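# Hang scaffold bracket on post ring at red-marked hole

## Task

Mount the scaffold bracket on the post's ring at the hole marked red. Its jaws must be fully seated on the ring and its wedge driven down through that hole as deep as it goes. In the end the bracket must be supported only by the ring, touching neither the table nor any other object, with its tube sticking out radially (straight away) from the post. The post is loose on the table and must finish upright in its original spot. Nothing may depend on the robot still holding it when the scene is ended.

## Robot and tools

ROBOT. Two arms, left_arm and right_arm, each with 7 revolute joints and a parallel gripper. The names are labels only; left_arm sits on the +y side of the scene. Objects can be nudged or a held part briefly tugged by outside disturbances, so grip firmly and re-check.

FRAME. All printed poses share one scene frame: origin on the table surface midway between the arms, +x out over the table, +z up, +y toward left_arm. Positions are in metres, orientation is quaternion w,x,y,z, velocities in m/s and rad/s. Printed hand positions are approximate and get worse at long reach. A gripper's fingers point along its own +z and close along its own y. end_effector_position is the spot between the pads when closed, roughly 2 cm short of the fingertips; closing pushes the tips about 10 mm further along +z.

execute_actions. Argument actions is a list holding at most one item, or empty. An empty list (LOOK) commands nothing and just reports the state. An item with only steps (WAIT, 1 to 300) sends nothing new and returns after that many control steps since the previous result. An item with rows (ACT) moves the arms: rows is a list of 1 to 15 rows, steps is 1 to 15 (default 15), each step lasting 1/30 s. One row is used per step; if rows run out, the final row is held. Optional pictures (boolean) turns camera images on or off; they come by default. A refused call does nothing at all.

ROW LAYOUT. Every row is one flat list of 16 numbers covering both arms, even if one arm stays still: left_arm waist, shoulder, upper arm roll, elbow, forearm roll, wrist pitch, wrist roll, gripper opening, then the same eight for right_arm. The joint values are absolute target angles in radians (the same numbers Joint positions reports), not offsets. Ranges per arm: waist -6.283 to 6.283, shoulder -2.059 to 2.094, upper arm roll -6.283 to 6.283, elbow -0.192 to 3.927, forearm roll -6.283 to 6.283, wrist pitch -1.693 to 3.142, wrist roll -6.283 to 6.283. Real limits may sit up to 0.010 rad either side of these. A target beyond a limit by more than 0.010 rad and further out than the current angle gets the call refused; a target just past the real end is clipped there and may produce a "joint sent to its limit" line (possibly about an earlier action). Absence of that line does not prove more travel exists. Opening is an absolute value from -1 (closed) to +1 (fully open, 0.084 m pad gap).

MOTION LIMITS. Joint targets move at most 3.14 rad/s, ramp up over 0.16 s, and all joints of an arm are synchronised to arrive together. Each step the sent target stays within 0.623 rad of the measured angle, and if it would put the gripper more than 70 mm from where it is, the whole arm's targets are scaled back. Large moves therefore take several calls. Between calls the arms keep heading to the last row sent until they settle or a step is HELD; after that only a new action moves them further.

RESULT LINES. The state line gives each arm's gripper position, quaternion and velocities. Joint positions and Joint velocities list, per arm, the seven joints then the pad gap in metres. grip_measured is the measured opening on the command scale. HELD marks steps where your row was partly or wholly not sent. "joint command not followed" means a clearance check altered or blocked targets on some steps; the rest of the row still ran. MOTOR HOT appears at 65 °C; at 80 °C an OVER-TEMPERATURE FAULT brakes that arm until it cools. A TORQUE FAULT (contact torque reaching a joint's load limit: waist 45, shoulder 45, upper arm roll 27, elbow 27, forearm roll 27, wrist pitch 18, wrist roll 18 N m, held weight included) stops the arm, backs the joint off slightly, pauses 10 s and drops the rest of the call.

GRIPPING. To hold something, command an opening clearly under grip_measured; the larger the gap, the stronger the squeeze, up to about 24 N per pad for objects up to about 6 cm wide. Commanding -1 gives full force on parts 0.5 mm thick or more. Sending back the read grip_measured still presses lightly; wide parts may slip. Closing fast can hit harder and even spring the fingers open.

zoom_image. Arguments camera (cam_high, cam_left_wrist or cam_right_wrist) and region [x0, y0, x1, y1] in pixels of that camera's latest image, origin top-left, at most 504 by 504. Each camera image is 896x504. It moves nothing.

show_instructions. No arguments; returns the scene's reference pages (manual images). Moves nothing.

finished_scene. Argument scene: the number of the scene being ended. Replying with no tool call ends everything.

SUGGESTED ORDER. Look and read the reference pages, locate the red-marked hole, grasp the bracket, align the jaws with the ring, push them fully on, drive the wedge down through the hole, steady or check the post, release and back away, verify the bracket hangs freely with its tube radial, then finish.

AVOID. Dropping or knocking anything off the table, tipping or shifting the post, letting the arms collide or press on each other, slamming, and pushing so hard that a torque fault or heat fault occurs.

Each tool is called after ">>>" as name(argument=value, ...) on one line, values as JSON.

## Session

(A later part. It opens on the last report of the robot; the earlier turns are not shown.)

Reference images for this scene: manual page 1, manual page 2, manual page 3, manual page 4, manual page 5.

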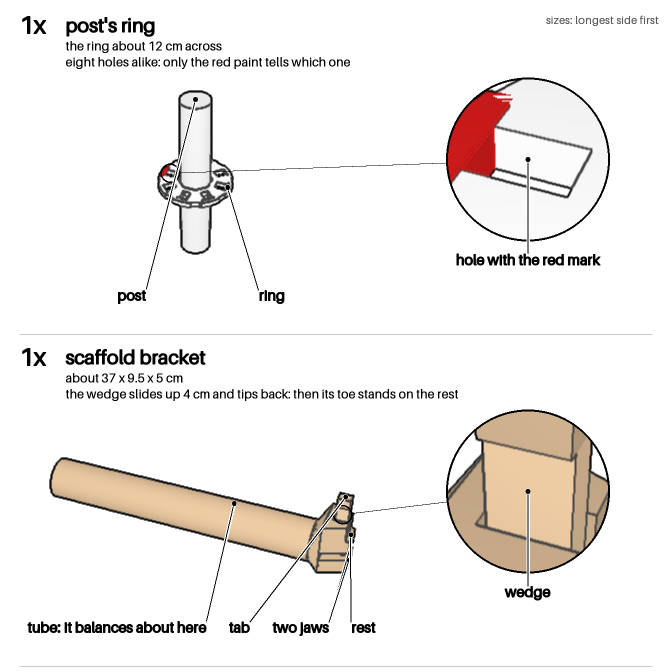

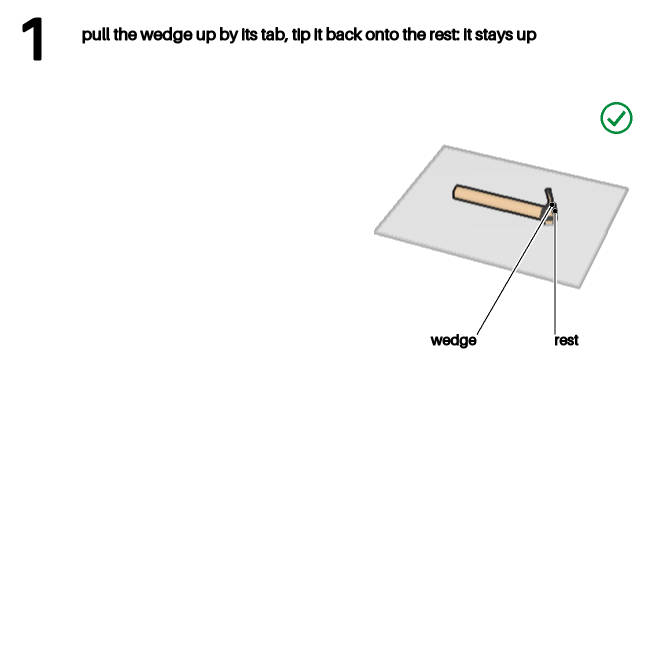

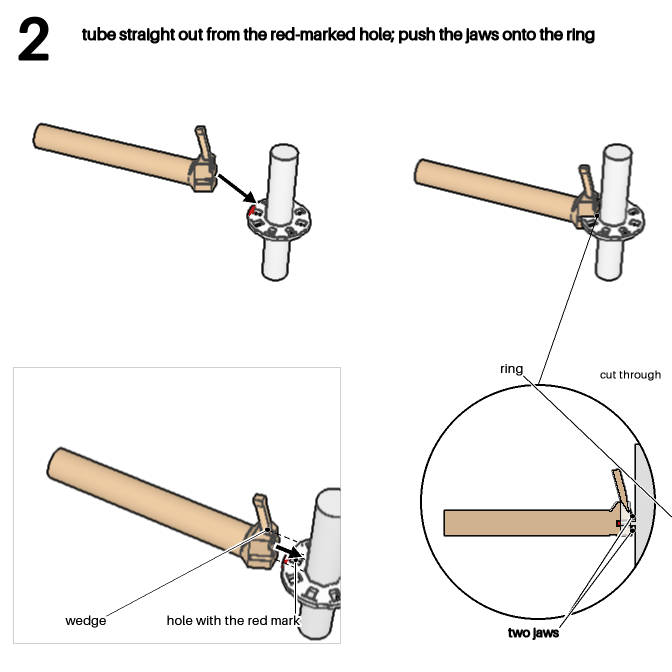

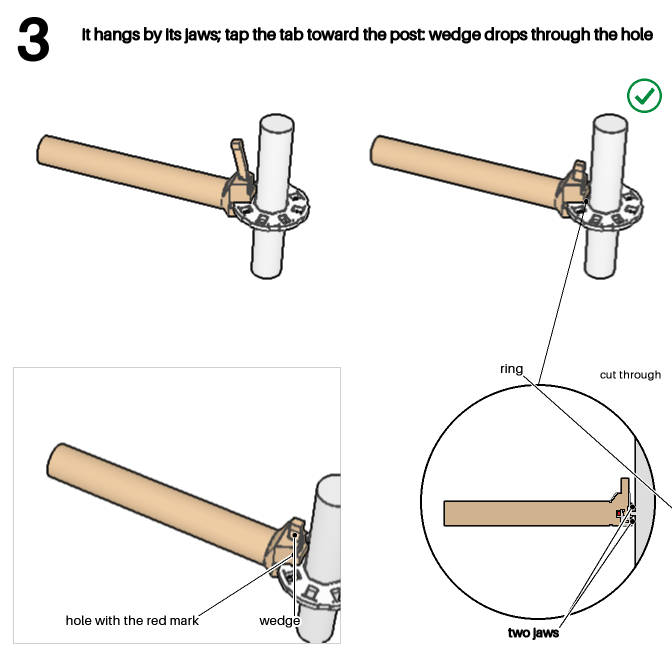

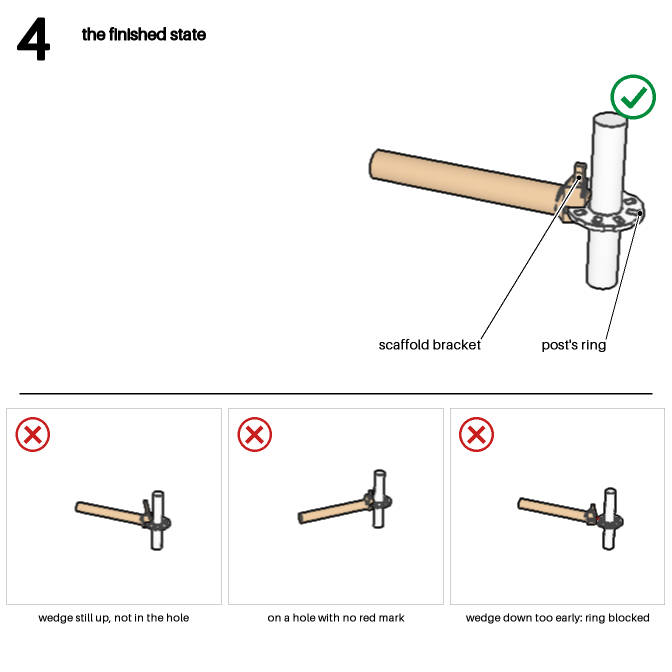

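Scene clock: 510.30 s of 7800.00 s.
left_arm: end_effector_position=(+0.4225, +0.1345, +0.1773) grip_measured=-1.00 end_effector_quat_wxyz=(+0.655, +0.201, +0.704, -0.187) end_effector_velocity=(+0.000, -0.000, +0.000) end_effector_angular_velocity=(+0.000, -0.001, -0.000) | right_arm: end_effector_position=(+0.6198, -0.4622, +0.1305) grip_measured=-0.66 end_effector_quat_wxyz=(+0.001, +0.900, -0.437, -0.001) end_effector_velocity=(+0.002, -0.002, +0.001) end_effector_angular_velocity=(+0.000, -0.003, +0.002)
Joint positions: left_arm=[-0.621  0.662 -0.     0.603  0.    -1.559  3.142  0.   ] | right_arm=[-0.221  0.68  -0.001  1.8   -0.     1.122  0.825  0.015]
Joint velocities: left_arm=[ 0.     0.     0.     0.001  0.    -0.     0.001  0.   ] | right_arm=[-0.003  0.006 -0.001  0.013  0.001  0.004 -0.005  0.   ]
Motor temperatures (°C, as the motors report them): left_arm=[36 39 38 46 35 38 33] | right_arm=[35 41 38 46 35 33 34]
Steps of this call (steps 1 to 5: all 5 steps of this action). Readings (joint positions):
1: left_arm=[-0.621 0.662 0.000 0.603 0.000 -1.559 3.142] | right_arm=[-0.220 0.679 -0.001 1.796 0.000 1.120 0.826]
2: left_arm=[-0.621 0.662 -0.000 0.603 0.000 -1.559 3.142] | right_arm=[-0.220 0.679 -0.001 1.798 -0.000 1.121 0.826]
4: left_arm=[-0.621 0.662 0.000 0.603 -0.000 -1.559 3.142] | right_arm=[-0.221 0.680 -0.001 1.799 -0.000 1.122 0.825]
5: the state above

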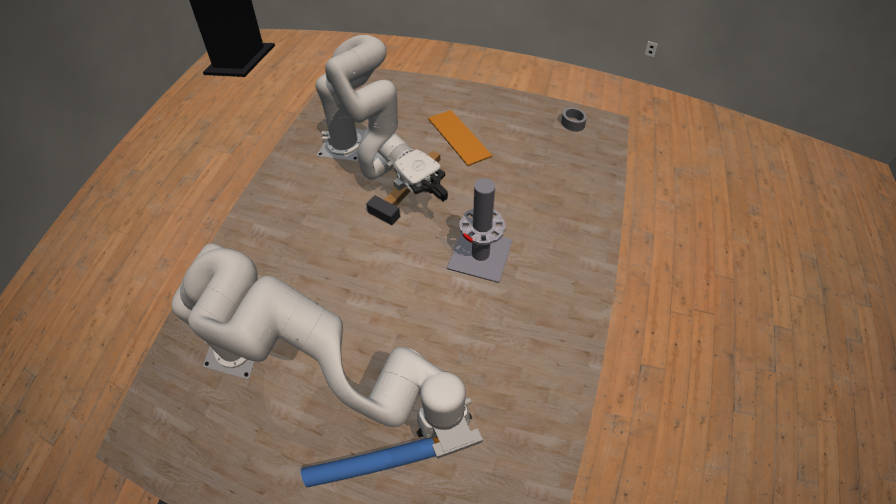

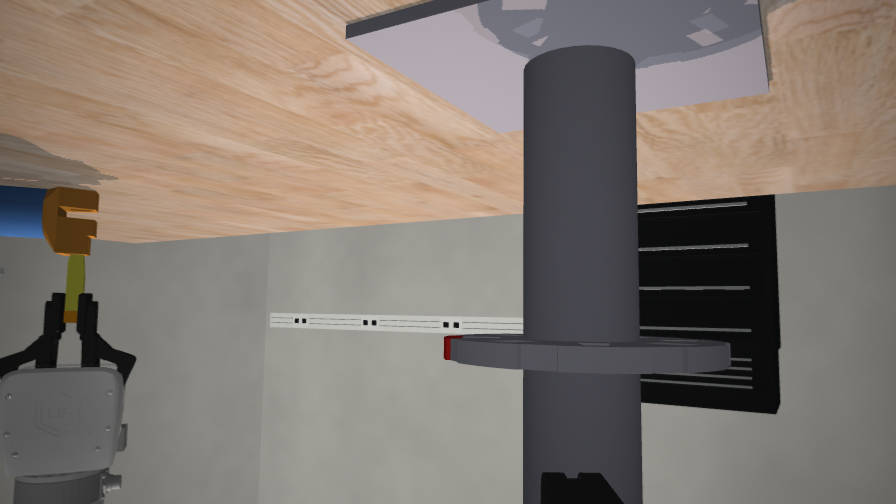

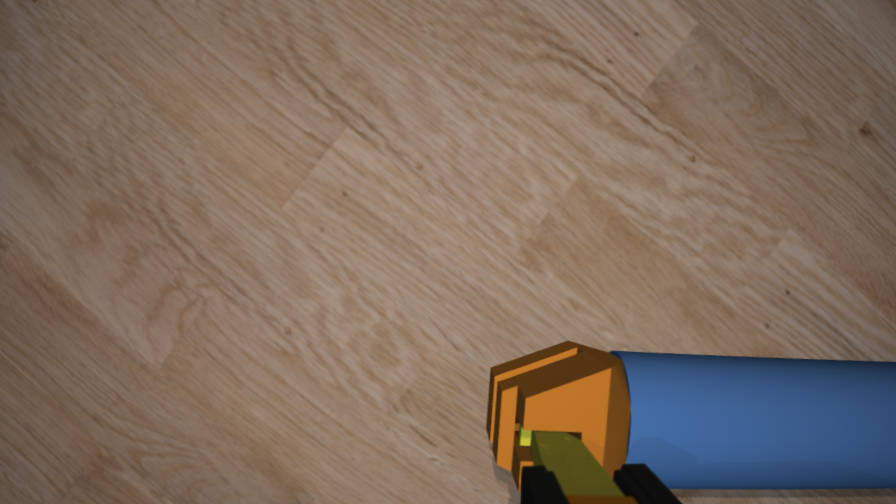

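>>> zoom_image(camera="cam_left_wrist", region=[0, 150, 180, 350])

>>> zoom_image(camera="cam_right_wrist", region=[460, 320, 720, 504])

Region (0, 150, 180, 350) of cam_left_wrist's 896x504 image, scaled by 2.520, with more detail than that image has; it fills the left 454 columns of this view, and the rest is white.

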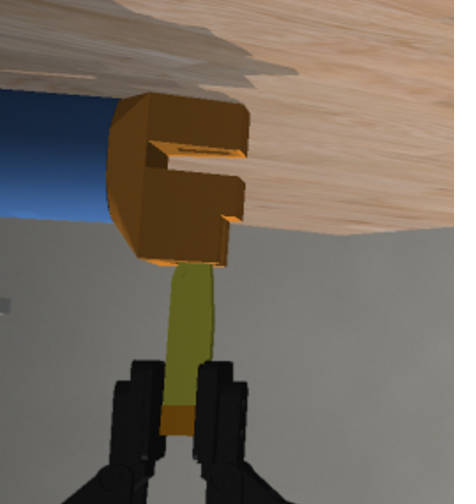

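Region (460, 320, 720, 504) of cam_right_wrist's 896x504 image, scaled by 1.938, with more detail than that image has; it fills the top 357 rows of this view, and the rest is white.

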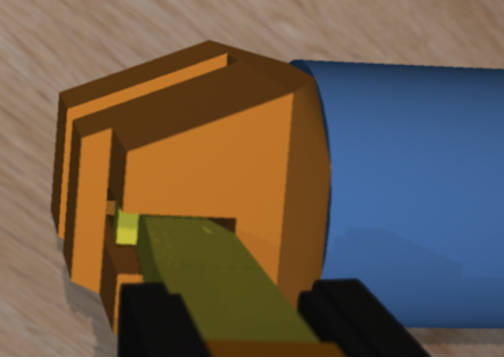

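>>> execute_actions(actions=[{"rows": [[-0.6207,0.6624,0,0.6034,0,-1.559,3.1416,-1, -0.2212,0.6689,0,1.7788,0,1.0976,0.8241,-0.78],[-0.6207,0.6624,0,0.6034,0,-1.559,3.1416,-1, -0.2219,0.6569,0,1.7553,0,1.0740,0.8237,-0.78],[-0.6207,0.6624,0,0.6034,0,-1.559,3.1416,-1, -0.2225,0.6448,0,1.7319,0,1.0504,0.8234,-0.78],[-0.6207,0.6624,0,0.6034,0,-1.559,3.1416,-1, -0.2231,0.6328,0,1.7084,0,1.0268,0.8230,-0.78],[-0.6207,0.6624,0,0.6034,0,-1.559,3.1416,-1, -0.2237,0.6207,0,1.6850,0,1.0032,0.8227,-0.78],[-0.6207,0.6624,0,0.6034,0,-1.559,3.1416,-1, -0.2244,0.6087,0,1.6615,0,0.9796,0.8223,-0.78],[-0.6207,0.6624,0,0.6034,0,-1.559,3.1416,-1, -0.2250,0.5966,0,1.6381,0,0.9560,0.822,-0.78],[-0.6207,0.6624,0,0.6034,0,-1.559,3.1416,-1, -0.2257,0.5867,0,1.6177,0,0.9332,0.822,-0.78],[-0.6207,0.6624,0,0.6034,0,-1.559,3.1416,-1, -0.2263,0.5769,0,1.5972,0,0.9104,0.822,-0.78],[-0.6207,0.6624,0,0.6034,0,-1.559,3.1416,-1, -0.2270,0.5670,0,1.5768,0,0.8876,0.8224,-0.78],[-0.6207,0.6624,0,0.6034,0,-1.559,3.1416,-1, -0.2277,0.5572,0,1.5563,0,0.8648,0.8226,-0.78],[-0.6207,0.6624,0,0.6034,0,-1.559,3.1416,-1, -0.2284,0.5473,0,1.5359,0,0.8420,0.8227,-0.78],[-0.6207,0.6624,0,0.6034,0,-1.559,3.1416,-1, -0.2290,0.5375,0,1.5154,0,0.8192,0.8229,-0.78],[-0.6207,0.6624,0,0.6034,0,-1.559,3.1416,-1, -0.2297,0.5276,0,1.4950,0,0.7964,0.823,-0.78],[-0.6207,0.6624,0,0.6034,0,-1.559,3.1416,-1, -0.2303,0.5196,0,1.4769,0,0.7739,0.8237,-0.78]], "steps": 15}], pictures=false)

>>> execute_actions(actions=[{"rows": [[-0.6207,0.6624,0,0.6034,0,-1.559,3.1416,-1, -0.2310,0.5116,0,1.4587,0,0.7514,0.8244,-0.78],[-0.6207,0.6624,0,0.6034,0,-1.559,3.1416,-1, -0.2316,0.5036,0,1.4406,0,0.7289,0.8251,-0.78],[-0.6207,0.6624,0,0.6034,0,-1.559,3.1416,-1, -0.2323,0.4955,0,1.4225,0,0.7063,0.8259,-0.78],[-0.6207,0.6624,0,0.6034,0,-1.559,3.1416,-1, -0.2329,0.4875,0,1.4044,0,0.6838,0.8266,-0.78],[-0.6207,0.6624,0,0.6034,0,-1.559,3.1416,-1, -0.2336,0.4795,0,1.3862,0,0.6613,0.8273,-0.78],[-0.6207,0.6624,0,0.6034,0,-1.559,3.1416,-1, -0.2342,0.4715,0,1.3681,0,0.6388,0.828,-0.78],[-0.6207,0.6624,0,0.6034,0,-1.559,3.1416,-1, -0.2349,0.4652,0,1.3519,0,0.6164,0.8293,-0.78],[-0.6207,0.6624,0,0.6034,0,-1.559,3.1416,-1, -0.2355,0.4590,0,1.3357,0,0.5939,0.8306,-0.78],[-0.6207,0.6624,0,0.6034,0,-1.559,3.1416,-1, -0.2362,0.4527,0,1.3195,0,0.5715,0.8319,-0.78],[-0.6207,0.6624,0,0.6034,0,-1.559,3.1416,-1, -0.2368,0.4465,0,1.3034,0,0.5491,0.8331,-0.78],[-0.6207,0.6624,0,0.6034,0,-1.559,3.1416,-1, -0.2375,0.4402,0,1.2872,0,0.5267,0.8344,-0.78],[-0.6207,0.6624,0,0.6034,0,-1.559,3.1416,-1, -0.2381,0.4340,0,1.2710,0,0.5042,0.8357,-0.78],[-0.6207,0.6624,0,0.6034,0,-1.559,3.1416,-1, -0.2388,0.4277,0,1.2548,0,0.4818,0.837,-0.78]], "steps": 15}], pictures=false)

>>> execute_actions(actions=[{"rows": [[-0.6207,0.6624,0,0.6034,0,-1.559,3.1416,-1, -0.2388,0.4277,0,1.2548,0,0.4818,0.837,-0.78]], "steps": 10}])

Scene clock: 563.40 s of 7800.00 s.
left_arm: end_effector_position=(+0.4225, +0.1345, +0.1773) grip_measured=-1.00 end_effector_quat_wxyz=(+0.655, +0.201, +0.704, -0.187) end_effector_velocity=(+0.000, +0.000, -0.000) end_effector_angular_velocity=(+0.000, -0.000, +0.001) | right_arm: end_effector_position=(+0.6157, -0.4650, +0.1291) grip_measured=-0.66 end_effector_quat_wxyz=(-0.025, +0.897, -0.437, +0.065) end_effector_velocity=(-0.017, -0.010, -0.006) end_effector_angular_velocity=(-0.028, -0.364, -0.024)
Joint positions: left_arm=[-0.621  0.662  0.     0.603 -0.    -1.559  3.142  0.   ] | right_arm=[-0.227  0.555  0.001  1.552  0.     0.858  0.823  0.015]
Joint velocities: left_arm=[ 0.001 -0.     0.    -0.    -0.     0.     0.     0.   ] | right_arm=[-0.02  -0.293  0.002 -0.609  0.001 -0.681  0.005 -0.   ]
Motor temperatures (°C, as the motors report them): left_arm=[36 39 38 45 35 38 33] | right_arm=[35 42 38 48 35 33 34]
Steps of this call (steps 1 to 15: the robot went on to your last target; steps 16 to 90: nothing new was sent; then 49.60 s passed at rest; steps 91 to 105: all 15 steps of this action). Readings (joint positions):
91: left_arm=[-0.621 0.662 -0.000 0.603 -0.000 -1.559 3.142] | right_arm=[-0.221 0.681 -0.000 1.802 -0.000 1.121 0.824]
92: left_arm=[-0.621 0.662 -0.000 0.603 0.000 -1.559 3.142] | right_arm=[-0.221 0.679 -0.000 1.798 -0.000 1.117 0.824]
94: left_arm=[-0.621 0.662 0.000 0.603 -0.000 -1.559 3.142] | right_arm=[-0.221 0.668 0.000 1.775 0.000 1.094 0.824]
98: left_arm=[-0.621 0.662 -0.000 0.603 -0.000 -1.559 3.142] | right_arm=[-0.223 0.628 0.001 1.698 0.000 1.016 0.823]
105: the state above

Scene clock: 563.90 s of 7800.00 s.
left_arm: end_effector_position=(+0.4225, +0.1345, +0.1773) grip_measured=-1.00 end_effector_quat_wxyz=(+0.655, +0.201, +0.704, -0.187) end_effector_velocity=(+0.000, +0.000, -0.000) end_effector_angular_velocity=(-0.000, +0.001, +0.001) | right_arm: end_effector_position=(+0.6078, -0.4715, +0.1258) grip_measured=-0.66 end_effector_quat_wxyz=(-0.058, +0.882, -0.443, +0.149) end_effector_velocity=(-0.018, -0.008, -0.004) end_effector_angular_velocity=(-0.017, -0.266, -0.040)
Joint positions: left_arm=[-0.621  0.662 -0.     0.603 -0.    -1.559  3.142  0.   ] | right_arm=[-0.238  0.44  -0.     1.285 -0.     0.524  0.835  0.015]
Joint velocities: left_arm=[ 0.001  0.    -0.    -0.001  0.     0.    -0.001  0.   ] | right_arm=[-0.015 -0.148  0.    -0.375 -0.    -0.493  0.027 -0.   ]
Motor temperatures (°C, as the motors report them): left_arm=[36 39 38 45 35 38 33] | right_arm=[35 42 38 48 35 33 34]
Steps of this call (steps 1 to 15: all 15 steps of this action). Readings (joint positions):
1: left_arm=[-0.621 0.662 -0.000 0.603 -0.000 -1.559 3.142] | right_arm=[-0.228 0.545 0.001 1.531 0.000 0.835 0.823]
2: left_arm=[-0.621 0.662 0.000 0.603 -0.000 -1.559 3.142] | right_arm=[-0.229 0.536 0.001 1.512 0.000 0.813 0.823]
4: left_arm=[-0.621 0.662 0.000 0.603 0.000 -1.559 3.142] | right_arm=[-0.230 0.519 0.001 1.474 0.000 0.767 0.824]
8: left_arm=[-0.621 0.662 0.000 0.603 -0.000 -1.559 3.142] | right_arm=[-0.233 0.486 0.000 1.401 -0.000 0.677 0.827]
15: the state above

Scene clock: 564.23 s of 7800.00 s.
left_arm: end_effector_position=(+0.4225, +0.1345, +0.1773) grip_measured=-1.00 end_effector_quat_wxyz=(+0.655, +0.201, +0.704, -0.187) end_effector_velocity=(-0.000, +0.000, -0.000) end_effector_angular_velocity=(-0.000, +0.000, +0.000) | right_arm: end_effector_position=(+0.6066, -0.4722, +0.1256) grip_measured=-0.66 end_effector_quat_wxyz=(-0.062, +0.880, -0.443, +0.159) end_effector_velocity=(-0.000, +0.000, +0.000) end_effector_angular_velocity=(+0.001, -0.007, -0.002)
Joint positions: left_arm=[-0.621  0.662  0.     0.603  0.    -1.559  3.142  0.   ] | right_arm=[-0.239  0.429 -0.     1.255 -0.     0.483  0.837  0.015]
Joint velocities: left_arm=[ 0.001 -0.    -0.    -0.     0.    -0.     0.     0.   ] | right_arm=[-0.001 -0.004  0.001 -0.008  0.    -0.011  0.002 -0.   ]
Motor temperatures (°C, as the motors report them): left_arm=[36 39 38 45 35 38 33] | right_arm=[35 41 38 48 35 33 34]
Steps of this call (steps 1 to 10: all 10 steps of this action). Readings (joint positions):
1: left_arm=[-0.621 0.662 0.000 0.603 -0.000 -1.559 3.142] | right_arm=[-0.238 0.436 -0.000 1.275 -0.000 0.510 0.835]
2: left_arm=[-0.621 0.662 -0.000 0.603 -0.000 -1.559 3.142] | right_arm=[-0.238 0.433 -0.000 1.268 -0.000 0.501 0.836]
4: left_arm=[-0.621 0.662 0.000 0.603 0.000 -1.559 3.142] | right_arm=[-0.239 0.431 -0.000 1.261 -0.000 0.491 0.837]
8: left_arm=[-0.621 0.662 -0.000 0.603 -0.000 -1.559 3.142] | right_arm=[-0.239 0.429 -0.000 1.256 -0.000 0.484 0.837]
10: the state above

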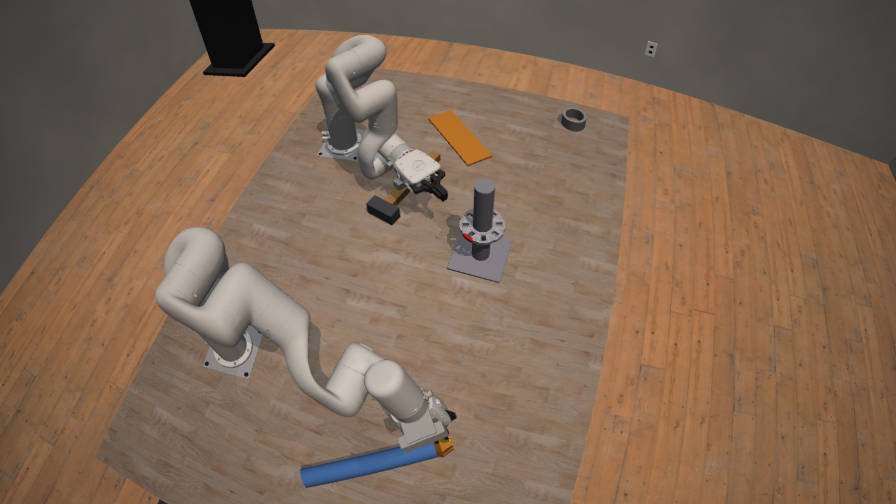

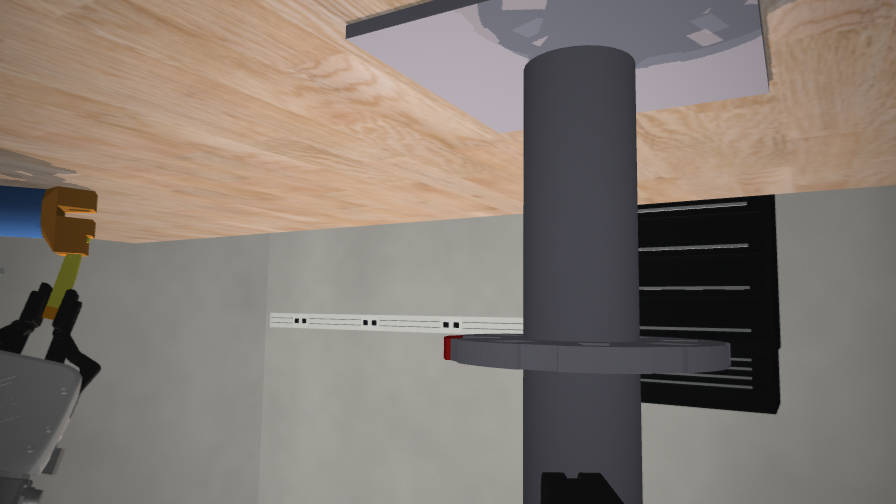

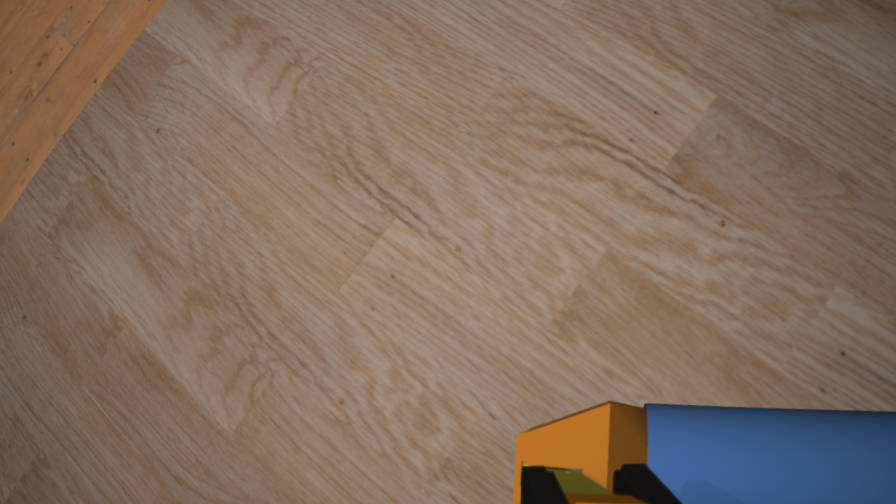

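>>> zoom_image(camera="cam_left_wrist", region=[0, 150, 160, 340])

Region (0, 150, 160, 340) of cam_left_wrist's 896x504 image, scaled by 2.653, with more detail than that image has; it fills the left 424 columns of this view, and the rest is white.

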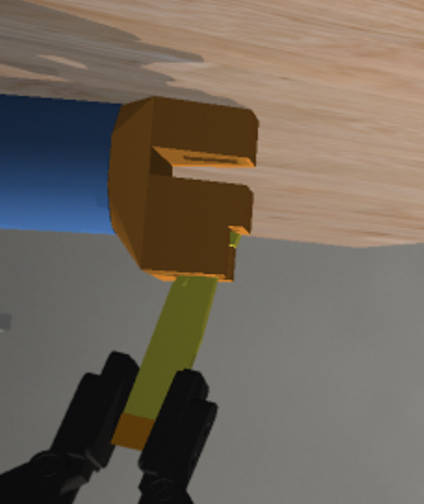

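>>> execute_actions(actions=[{"rows": [[-0.6207,0.6624,0,0.6034,0,-1.559,3.1416,-1, -0.2388,0.4293,0,1.2548,0,0.4818,0.837,-0.78],[-0.6207,0.6624,0,0.6034,0,-1.559,3.1416,-1, -0.2388,0.4309,0,1.2548,0,0.4818,0.837,-0.78],[-0.6207,0.6624,0,0.6034,0,-1.559,3.1416,-1, -0.2388,0.4325,0,1.2548,0,0.4818,0.837,-0.78],[-0.6207,0.6624,0,0.6034,0,-1.559,3.1416,-1, -0.2388,0.4340,0,1.2548,0,0.4818,0.837,-0.78],[-0.6207,0.6624,0,0.6034,0,-1.559,3.1416,-1, -0.2388,0.4340,0,1.2548,0,0.4818,0.837,-0.78],[-0.6207,0.6624,0,0.6034,0,-1.559,3.1416,-1, -0.2388,0.4340,0,1.2548,0,0.4818,0.837,-0.78],[-0.6207,0.6624,0,0.6034,0,-1.559,3.1416,-1, -0.2388,0.4340,0,1.2548,0,0.4818,0.837,-0.78],[-0.6207,0.6624,0,0.6034,0,-1.559,3.1416,-1, -0.2388,0.4340,0,1.2548,0,0.4818,0.837,-0.72],[-0.6207,0.6624,0,0.6034,0,-1.559,3.1416,-1, -0.2388,0.4340,0,1.2548,0,0.4818,0.837,-0.67],[-0.6207,0.6624,0,0.6034,0,-1.559,3.1416,-1, -0.2388,0.4340,0,1.2548,0,0.4818,0.837,-0.63],[-0.6207,0.6624,0,0.6034,0,-1.559,3.1416,-1, -0.2388,0.4340,0,1.2548,0,0.4818,0.837,-0.59],[-0.6207,0.6624,0,0.6034,0,-1.559,3.1416,-1, -0.2388,0.4340,0,1.2548,0,0.4818,0.837,-0.5],[-0.6207,0.6624,0,0.6034,0,-1.559,3.1416,-1, -0.2388,0.4340,0,1.2548,0,0.4818,0.837,-0.4],[-0.6207,0.6624,0,0.6034,0,-1.559,3.1416,-1, -0.2388,0.4340,0,1.2548,0,0.4818,0.837,-0.2]], "steps": 15}], pictures=false)

>>> execute_actions(actions=[{"rows": [[-0.6207,0.6624,0,0.6034,0,-1.559,3.1416,-1, -0.2388,0.4340,0,1.2548,0,0.4818,0.837,-0.1],[-0.6207,0.6624,0,0.6034,0,-1.559,3.1416,-1, -0.2388,0.4340,0,1.2548,0,0.4818,0.837,-0.1],[-0.6207,0.6624,0,0.6034,0,-1.559,3.1416,-1, -0.2388,0.4340,0,1.2548,0,0.4818,0.837,-0.1],[-0.6207,0.6624,0,0.6034,0,-1.559,3.1416,-1, -0.2388,0.2857,0,1.2092,0,0.5735,0.837,-0.1]], "steps": 13}], pictures=false)

>>> execute_actions(actions=[{"rows": [[-0.6207,0.6624,0,0.6034,0,-1.559,3.1416,-1, -0.3652,0.3474,0,1.4273,0,1.0799,-0.878,1]], "steps": 15}], pictures=false)

>>> execute_actions(actions=[{"rows": [[-0.6207,0.6624,0,0.6034,0,-1.559,3.1416,-1, -0.3652,0.3474,0,1.4273,0,1.0799,-0.878,1]], "steps": 15}])

Scene clock: 614.20 s of 7800.00 s.
left_arm: end_effector_position=(+0.4225, +0.1345, +0.1773) grip_measured=-1.00 end_effector_quat_wxyz=(+0.655, +0.201, +0.704, -0.187) end_effector_velocity=(-0.000, +0.001, -0.000) end_effector_angular_velocity=(+0.000, +0.002, +0.001) | right_arm: end_effector_position=(+0.6068, -0.4722, +0.1237) grip_measured=-0.24 end_effector_quat_wxyz=(-0.062, +0.880, -0.443, +0.159) end_effector_velocity=(-0.005, +0.006, -0.008) end_effector_angular_velocity=(+0.003, +0.019, +0.009)
Joint positions: left_arm=[-0.621  0.662 -0.     0.603 -0.    -1.559  3.142  0.   ] | right_arm=[-0.239  0.433 -0.     1.256 -0.     0.481  0.837  0.033]
Joint velocities: left_arm=[ 0.001 -0.    -0.    -0.002 -0.     0.    -0.001  0.   ] | right_arm=[ 0.004  0.006  0.004 -0.008 -0.     0.005 -0.002  0.069]
Motor temperatures (°C, as the motors report them): left_arm=[36 39 38 45 35 38 33] | right_arm=[35 42 38 49 35 34 34]
Steps of this call (steps 1 to 15: the robot went on to your last target; steps 16 to 90: nothing new was sent; then 46.47 s passed at rest; steps 91 to 105: all 15 steps of this action). Readings (joint positions):
91: left_arm=[-0.621 0.662 -0.000 0.603 -0.000 -1.559 3.142] | right_arm=[-0.239 0.428 -0.000 1.255 -0.000 0.482 0.837]
92: left_arm=[-0.621 0.662 -0.000 0.603 0.000 -1.559 3.142] | right_arm=[-0.239 0.428 -0.000 1.255 -0.000 0.482 0.837]
94: left_arm=[-0.621 0.662 -0.000 0.603 -0.000 -1.559 3.142] | right_arm=[-0.239 0.429 -0.000 1.256 -0.000 0.481 0.837]
98: left_arm=[-0.621 0.662 0.000 0.603 0.000 -1.559 3.142] | right_arm=[-0.239 0.431 -0.001 1.257 -0.000 0.481 0.837]
105: the state above

Scene clock: 614.63 s of 7800.00 s.
left_arm: end_effector_position=(+0.4225, +0.1345, +0.1773) grip_measured=-1.00 end_effector_quat_wxyz=(+0.655, +0.201, +0.704, -0.187) end_effector_velocity=(+0.001, +0.000, +0.000) end_effector_angular_velocity=(-0.001, -0.001, +0.001) | right_arm: end_effector_position=(+0.5908, -0.4708, +0.1809) grip_measured=-0.11 end_effector_quat_wxyz=(-0.065, +0.878, -0.443, +0.167) end_effector_velocity=(-0.054, +0.007, -0.043) end_effector_angular_velocity=(+0.016, +0.161, +0.003)
Joint positions: left_arm=[-0.621  0.662 -0.     0.603 -0.    -1.559  3.142  0.   ] | right_arm=[-0.239  0.29  -0.     1.217  0.     0.566  0.837  0.039]
Joint velocities: left_arm=[ 0.     0.     0.001  0.002  0.    -0.    -0.     0.   ] | right_arm=[ 0.002 -0.039  0.001 -0.11  -0.001  0.091  0.001 -0.   ]
Motor temperatures (°C, as the motors report them): left_arm=[36 39 38 45 35 38 33] | right_arm=[35 42 38 49 35 34 34]
Steps of this call (steps 1 to 13: all 13 steps of this action). Readings (joint positions):
1: left_arm=[-0.621 0.662 -0.000 0.603 -0.000 -1.559 3.142] | right_arm=[-0.239 0.433 0.000 1.256 -0.000 0.481 0.837]
2: left_arm=[-0.621 0.662 -0.000 0.603 0.000 -1.559 3.142] | right_arm=[-0.239 0.433 0.000 1.256 -0.000 0.481 0.837]
4: left_arm=[-0.621 0.662 0.000 0.603 -0.000 -1.559 3.142] | right_arm=[-0.239 0.433 0.000 1.255 -0.000 0.482 0.837]
8: left_arm=[-0.621 0.662 -0.000 0.603 0.000 -1.559 3.142] | right_arm=[-0.239 0.364 0.000 1.227 -0.000 0.530 0.837]
13: the state above

Scene clock: 615.13 s of 7800.00 s.
left_arm: end_effector_position=(+0.4225, +0.1345, +0.1773) grip_measured=-1.00 end_effector_quat_wxyz=(+0.655, +0.201, +0.704, -0.187) end_effector_velocity=(+0.001, -0.001, +0.001) end_effector_angular_velocity=(-0.002, -0.002, -0.001) | right_arm: end_effector_position=(+0.5334, -0.5338, +0.1790) grip_measured=+1.00 end_effector_quat_wxyz=(+0.002, +1.000, -0.026, +0.011) end_effector_velocity=(-0.041, +0.002, +0.006) end_effector_angular_velocity=(+0.002, +0.244, +2.881)
Joint positions: left_arm=[-0.621  0.662  0.     0.603 -0.    -1.559  3.142  0.   ] | right_arm=[-0.358  0.344 -0.001  1.414 -0.     1.047 -0.167  0.084]
Joint velocities: left_arm=[ 0.     0.    -0.001  0.003  0.001 -0.    -0.     0.   ] | right_arm=[-0.054  0.038  0.042  0.131  0.001  0.33  -2.897 -0.   ]
Motor temperatures (°C, as the motors report them): left_arm=[36 39 38 45 35 38 33] | right_arm=[35 42 38 49 35 34 34]
Steps of this call (steps 1 to 15: all 15 steps of this action). Readings (joint positions):
1: left_arm=[-0.621 0.662 0.000 0.603 -0.000 -1.559 3.142] | right_arm=[-0.239 0.289 -0.000 1.213 0.000 0.569 0.837]
2: left_arm=[-0.621 0.662 -0.000 0.603 0.000 -1.559 3.142] | right_arm=[-0.240 0.290 0.000 1.212 -0.000 0.575 0.831]
4: left_arm=[-0.621 0.662 0.000 0.603 -0.000 -1.559 3.142] | right_arm=[-0.248 0.295 0.002 1.225 -0.000 0.615 0.784]
8: left_arm=[-0.621 0.662 -0.000 0.603 -0.000 -1.559 3.142] | right_arm=[-0.300 0.318 0.001 1.316 0.000 0.821 0.506]
15: the state above

Scene clock: 615.63 s of 7800.00 s.
left_arm: end_effector_position=(+0.4225, +0.1345, +0.1773) grip_measured=-1.00 end_effector_quat_wxyz=(+0.655, +0.201, +0.704, -0.187) end_effector_velocity=(-0.000, +0.000, -0.000) end_effector_angular_velocity=(+0.001, +0.001, +0.000) | right_arm: end_effector_position=(+0.5290, -0.5358, +0.1800) grip_measured=+1.00 end_effector_quat_wxyz=(-0.000, +0.948, +0.319, +0.000) end_effector_velocity=(-0.000, -0.001, +0.000) end_effector_angular_velocity=(-0.000, +0.001, +0.063)
Joint positions: left_arm=[-0.621  0.662  0.     0.603  0.    -1.559  3.142  0.   ] | right_arm=[-0.365  0.347  0.     1.427  0.     1.08  -0.872  0.084]
Joint velocities: left_arm=[-0.    -0.    -0.    -0.001 -0.     0.     0.     0.   ] | right_arm=[-0.002  0.001 -0.     0.001 -0.001  0.002 -0.065 -0.   ]
Motor temperatures (°C, as the motors report them): left_arm=[36 39 38 45 35 38 33] | right_arm=[35 41 38 49 35 34 34]
Steps of this call (steps 1 to 15: all 15 steps of this action). Readings (joint positions):
1: left_arm=[-0.621 0.662 -0.000 0.603 0.000 -1.559 3.142] | right_arm=[-0.360 0.345 -0.000 1.417 0.000 1.057 -0.264]
2: left_arm=[-0.621 0.662 0.000 0.603 0.000 -1.559 3.142] | right_arm=[-0.361 0.346 0.001 1.420 0.000 1.063 -0.361]
4: left_arm=[-0.621 0.662 0.000 0.603 0.000 -1.559 3.142] | right_arm=[-0.362 0.347 0.001 1.423 0.000 1.072 -0.550]
8: left_arm=[-0.621 0.662 -0.000 0.603 0.000 -1.559 3.142] | right_arm=[-0.364 0.347 0.001 1.426 0.000 1.078 -0.798]
15: the state above

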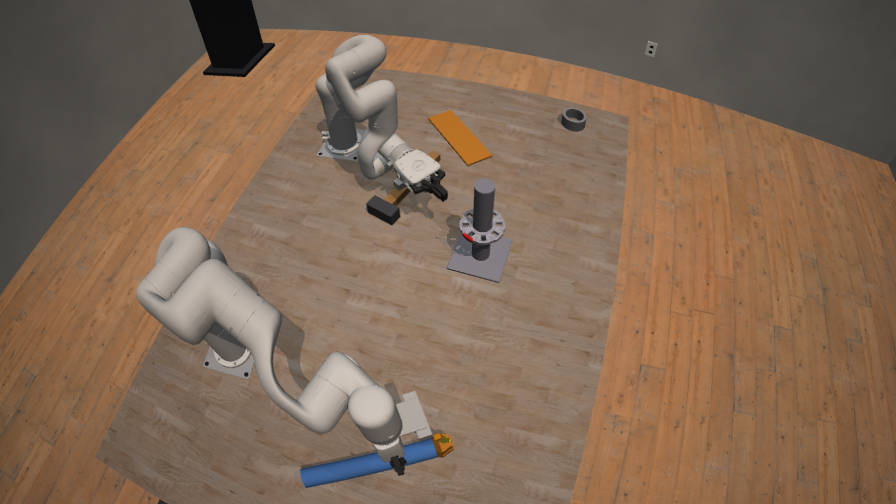

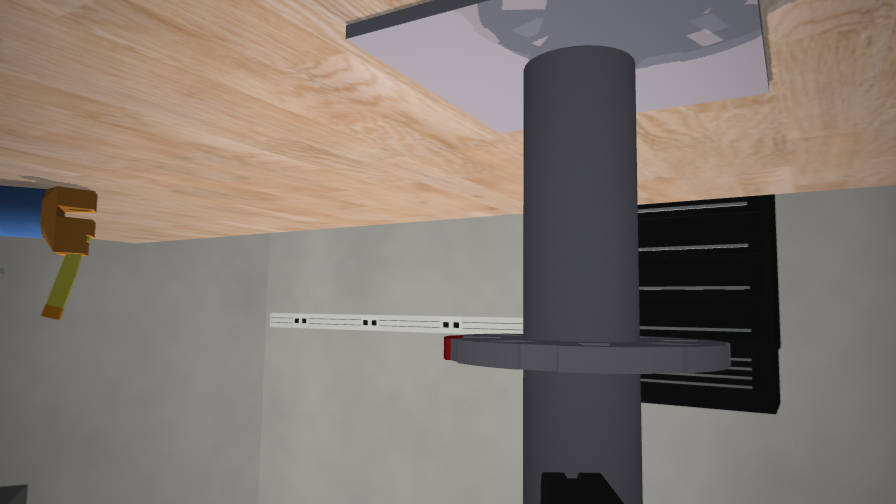

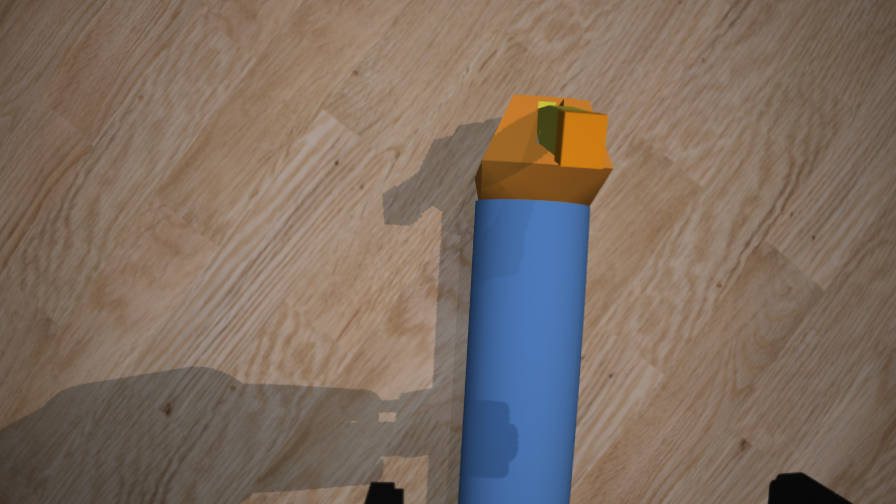

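>>> execute_actions(actions=[{"rows": [[-0.6207,0.6347,0,0.6034,0,-1.559,3.1416,-1, -0.3754,0.5677,0,1.2950,0,0.7273,-0.8214,1]], "steps": 15}], pictures=false)

>>> execute_actions(actions=[{"rows": [[-0.6207,0.6347,0,0.6034,0,-1.559,3.1416,-1, -0.3754,0.5677,0,1.2950,0,0.7273,-0.8214,1],[-0.6207,0.6347,0,0.6034,0,-1.559,3.1416,-1, -0.3754,0.5677,0,1.2950,0,0.7273,-0.8214,1],[-0.6207,0.6347,0,0.6034,0,-1.559,3.1416,-1, -0.3754,0.5677,0,1.2950,0,0.7273,-0.8214,1],[-0.6207,0.6347,0,0.6034,0,-1.559,3.1416,-1, -0.3754,0.5677,0,1.2950,0,0.7273,-0.8214,0.8],[-0.6207,0.6347,0,0.6034,0,-1.559,3.1416,-1, -0.3754,0.5677,0,1.2950,0,0.7273,-0.8214,0.6],[-0.6207,0.6347,0,0.6034,0,-1.559,3.1416,-1, -0.3754,0.5677,0,1.2950,0,0.7273,-0.8214,0.45],[-0.6207,0.6347,0,0.6034,0,-1.559,3.1416,-1, -0.3754,0.5677,0,1.2950,0,0.7273,-0.8214,0.35]], "steps": 12}])

Scene clock: 708.07 s of 7800.00 s.
left_arm: end_effector_position=(+0.4244, +0.1334, +0.1920) grip_measured=-1.00 end_effector_quat_wxyz=(+0.665, +0.199, +0.695, -0.190) end_effector_velocity=(+0.000, +0.000, +0.001) end_effector_angular_velocity=(-0.001, -0.001, +0.001) | right_arm: end_effector_position=(+0.5253, -0.5409, +0.0325) grip_measured=+1.00 end_effector_quat_wxyz=(-0.003, +0.957, +0.291, -0.004) end_effector_velocity=(+0.024, -0.006, -0.032) end_effector_angular_velocity=(-0.025, -0.107, -0.032)
Joint positions: left_arm=[-0.621  0.635  0.     0.603 -0.    -1.559  3.142  0.   ] | right_arm=[-0.375  0.562 -0.     1.297 -0.     0.745 -0.824  0.084]
Joint velocities: left_arm=[ 0.    -0.002 -0.    -0.    -0.    -0.    -0.     0.   ] | right_arm=[-0.003  0.069  0.003 -0.022 -0.    -0.202  0.031  0.   ]
Motor temperatures (°C, as the motors report them): left_arm=[36 39 38 45 35 38 33] | right_arm=[35 41 38 47 35 33 34]
Steps of this call (steps 1 to 15: the robot went on to your last target; steps 16 to 90: nothing new was sent; then 88.93 s passed at rest; steps 91 to 105: all 15 steps of this action). Readings (joint positions):
91: left_arm=[-0.621 0.662 0.000 0.603 0.000 -1.559 3.142] | right_arm=[-0.365 0.347 0.000 1.427 -0.000 1.080 -0.878]
92: left_arm=[-0.621 0.659 0.000 0.603 0.000 -1.559 3.142] | right_arm=[-0.365 0.349 0.000 1.426 0.000 1.075 -0.877]
94: left_arm=[-0.621 0.646 0.000 0.603 -0.000 -1.559 3.142] | right_arm=[-0.366 0.370 0.000 1.416 0.000 1.031 -0.870]
98: left_arm=[-0.621 0.636 -0.000 0.604 0.000 -1.559 3.142] | right_arm=[-0.370 0.459 -0.000 1.359 -0.000 0.904 -0.850]
105: the state above

Scene clock: 708.47 s of 7800.00 s.
left_arm: end_effector_position=(+0.4244, +0.1333, +0.1921) grip_measured=-1.00 end_effector_quat_wxyz=(+0.665, +0.198, +0.694, -0.190) end_effector_velocity=(+0.000, +0.000, -0.000) end_effector_angular_velocity=(+0.001, +0.000, +0.001) | right_arm: end_effector_position=(+0.5277, -0.5416, +0.0306) grip_measured=+0.34 end_effector_quat_wxyz=(+0.000, +0.957, +0.290, +0.000) end_effector_velocity=(-0.001, -0.000, -0.002) end_effector_angular_velocity=(+0.001, +0.003, +0.001)
Joint positions: left_arm=[-0.621  0.635  0.     0.603  0.    -1.559  3.142  0.   ] | right_arm=[-0.375  0.567  0.     1.295  0.     0.728 -0.821  0.059]
Joint velocities: left_arm=[ 0.    -0.     0.001 -0.001  0.    -0.     0.     0.   ] | right_arm=[-0.001  0.004  0.    -0.001 -0.    -0.003 -0.002 -0.   ]
Motor temperatures (°C, as the motors report them): left_arm=[36 39 38 45 35 38 33] | right_arm=[35 41 38 47 35 33 34]
Steps of this call (steps 1 to 12: all 12 steps of this action). Readings (joint positions):
1: left_arm=[-0.621 0.635 0.000 0.603 -0.000 -1.559 3.142] | right_arm=[-0.375 0.563 -0.000 1.297 -0.000 0.739 -0.823]
2: left_arm=[-0.621 0.635 0.000 0.603 -0.000 -1.559 3.142] | right_arm=[-0.375 0.564 0.000 1.298 -0.000 0.735 -0.823]
4: left_arm=[-0.621 0.635 0.000 0.603 0.000 -1.559 3.142] | right_arm=[-0.375 0.563 0.000 1.299 0.000 0.731 -0.822]
8: left_arm=[-0.621 0.635 0.000 0.603 0.000 -1.559 3.142] | right_arm=[-0.375 0.566 0.000 1.296 0.000 0.728 -0.822]
12: the state above

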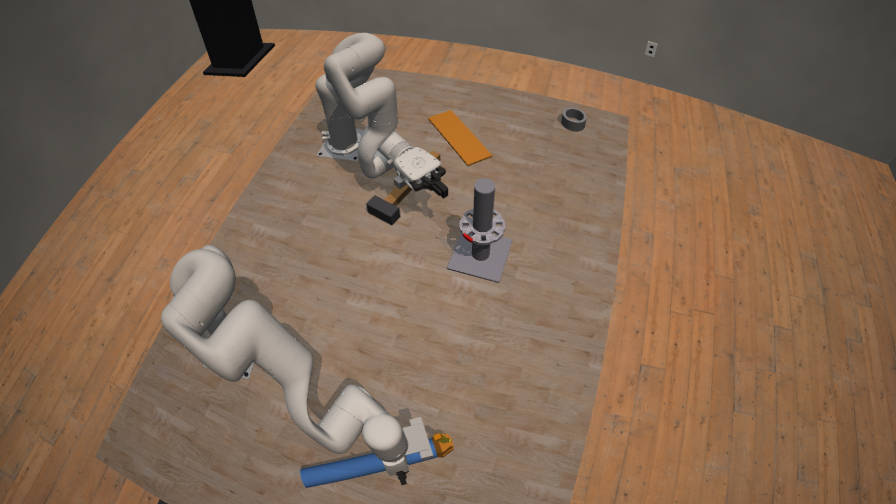

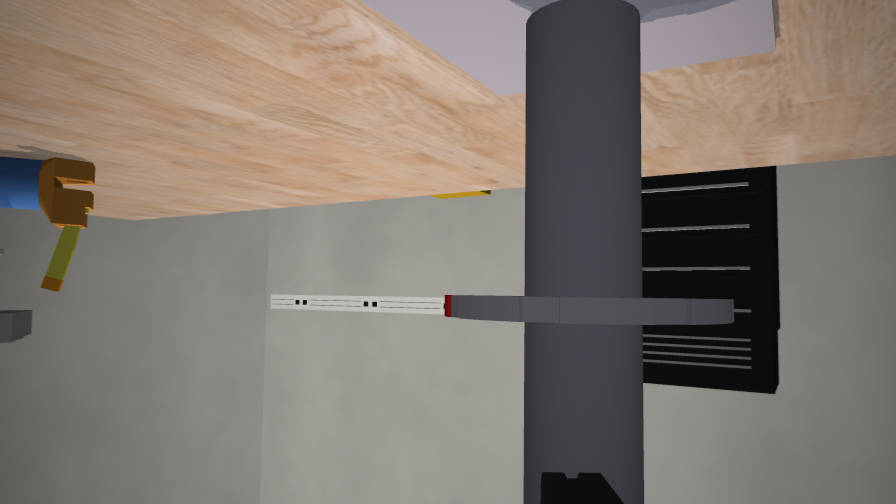

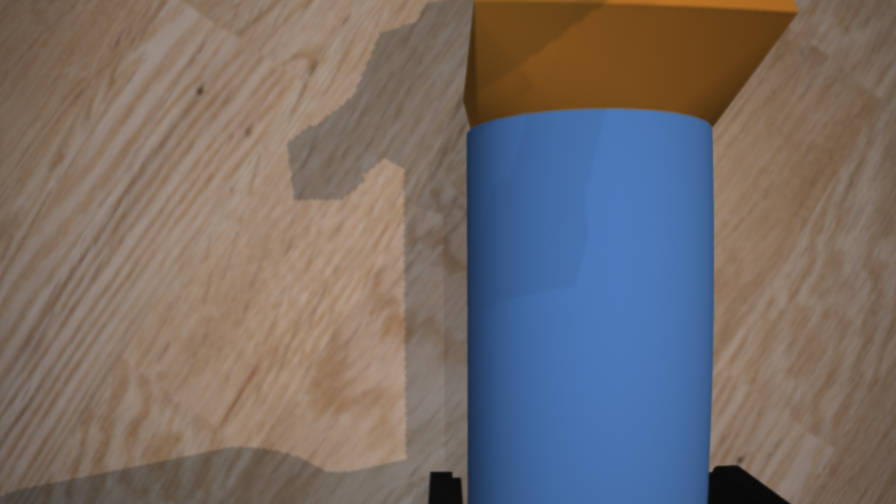

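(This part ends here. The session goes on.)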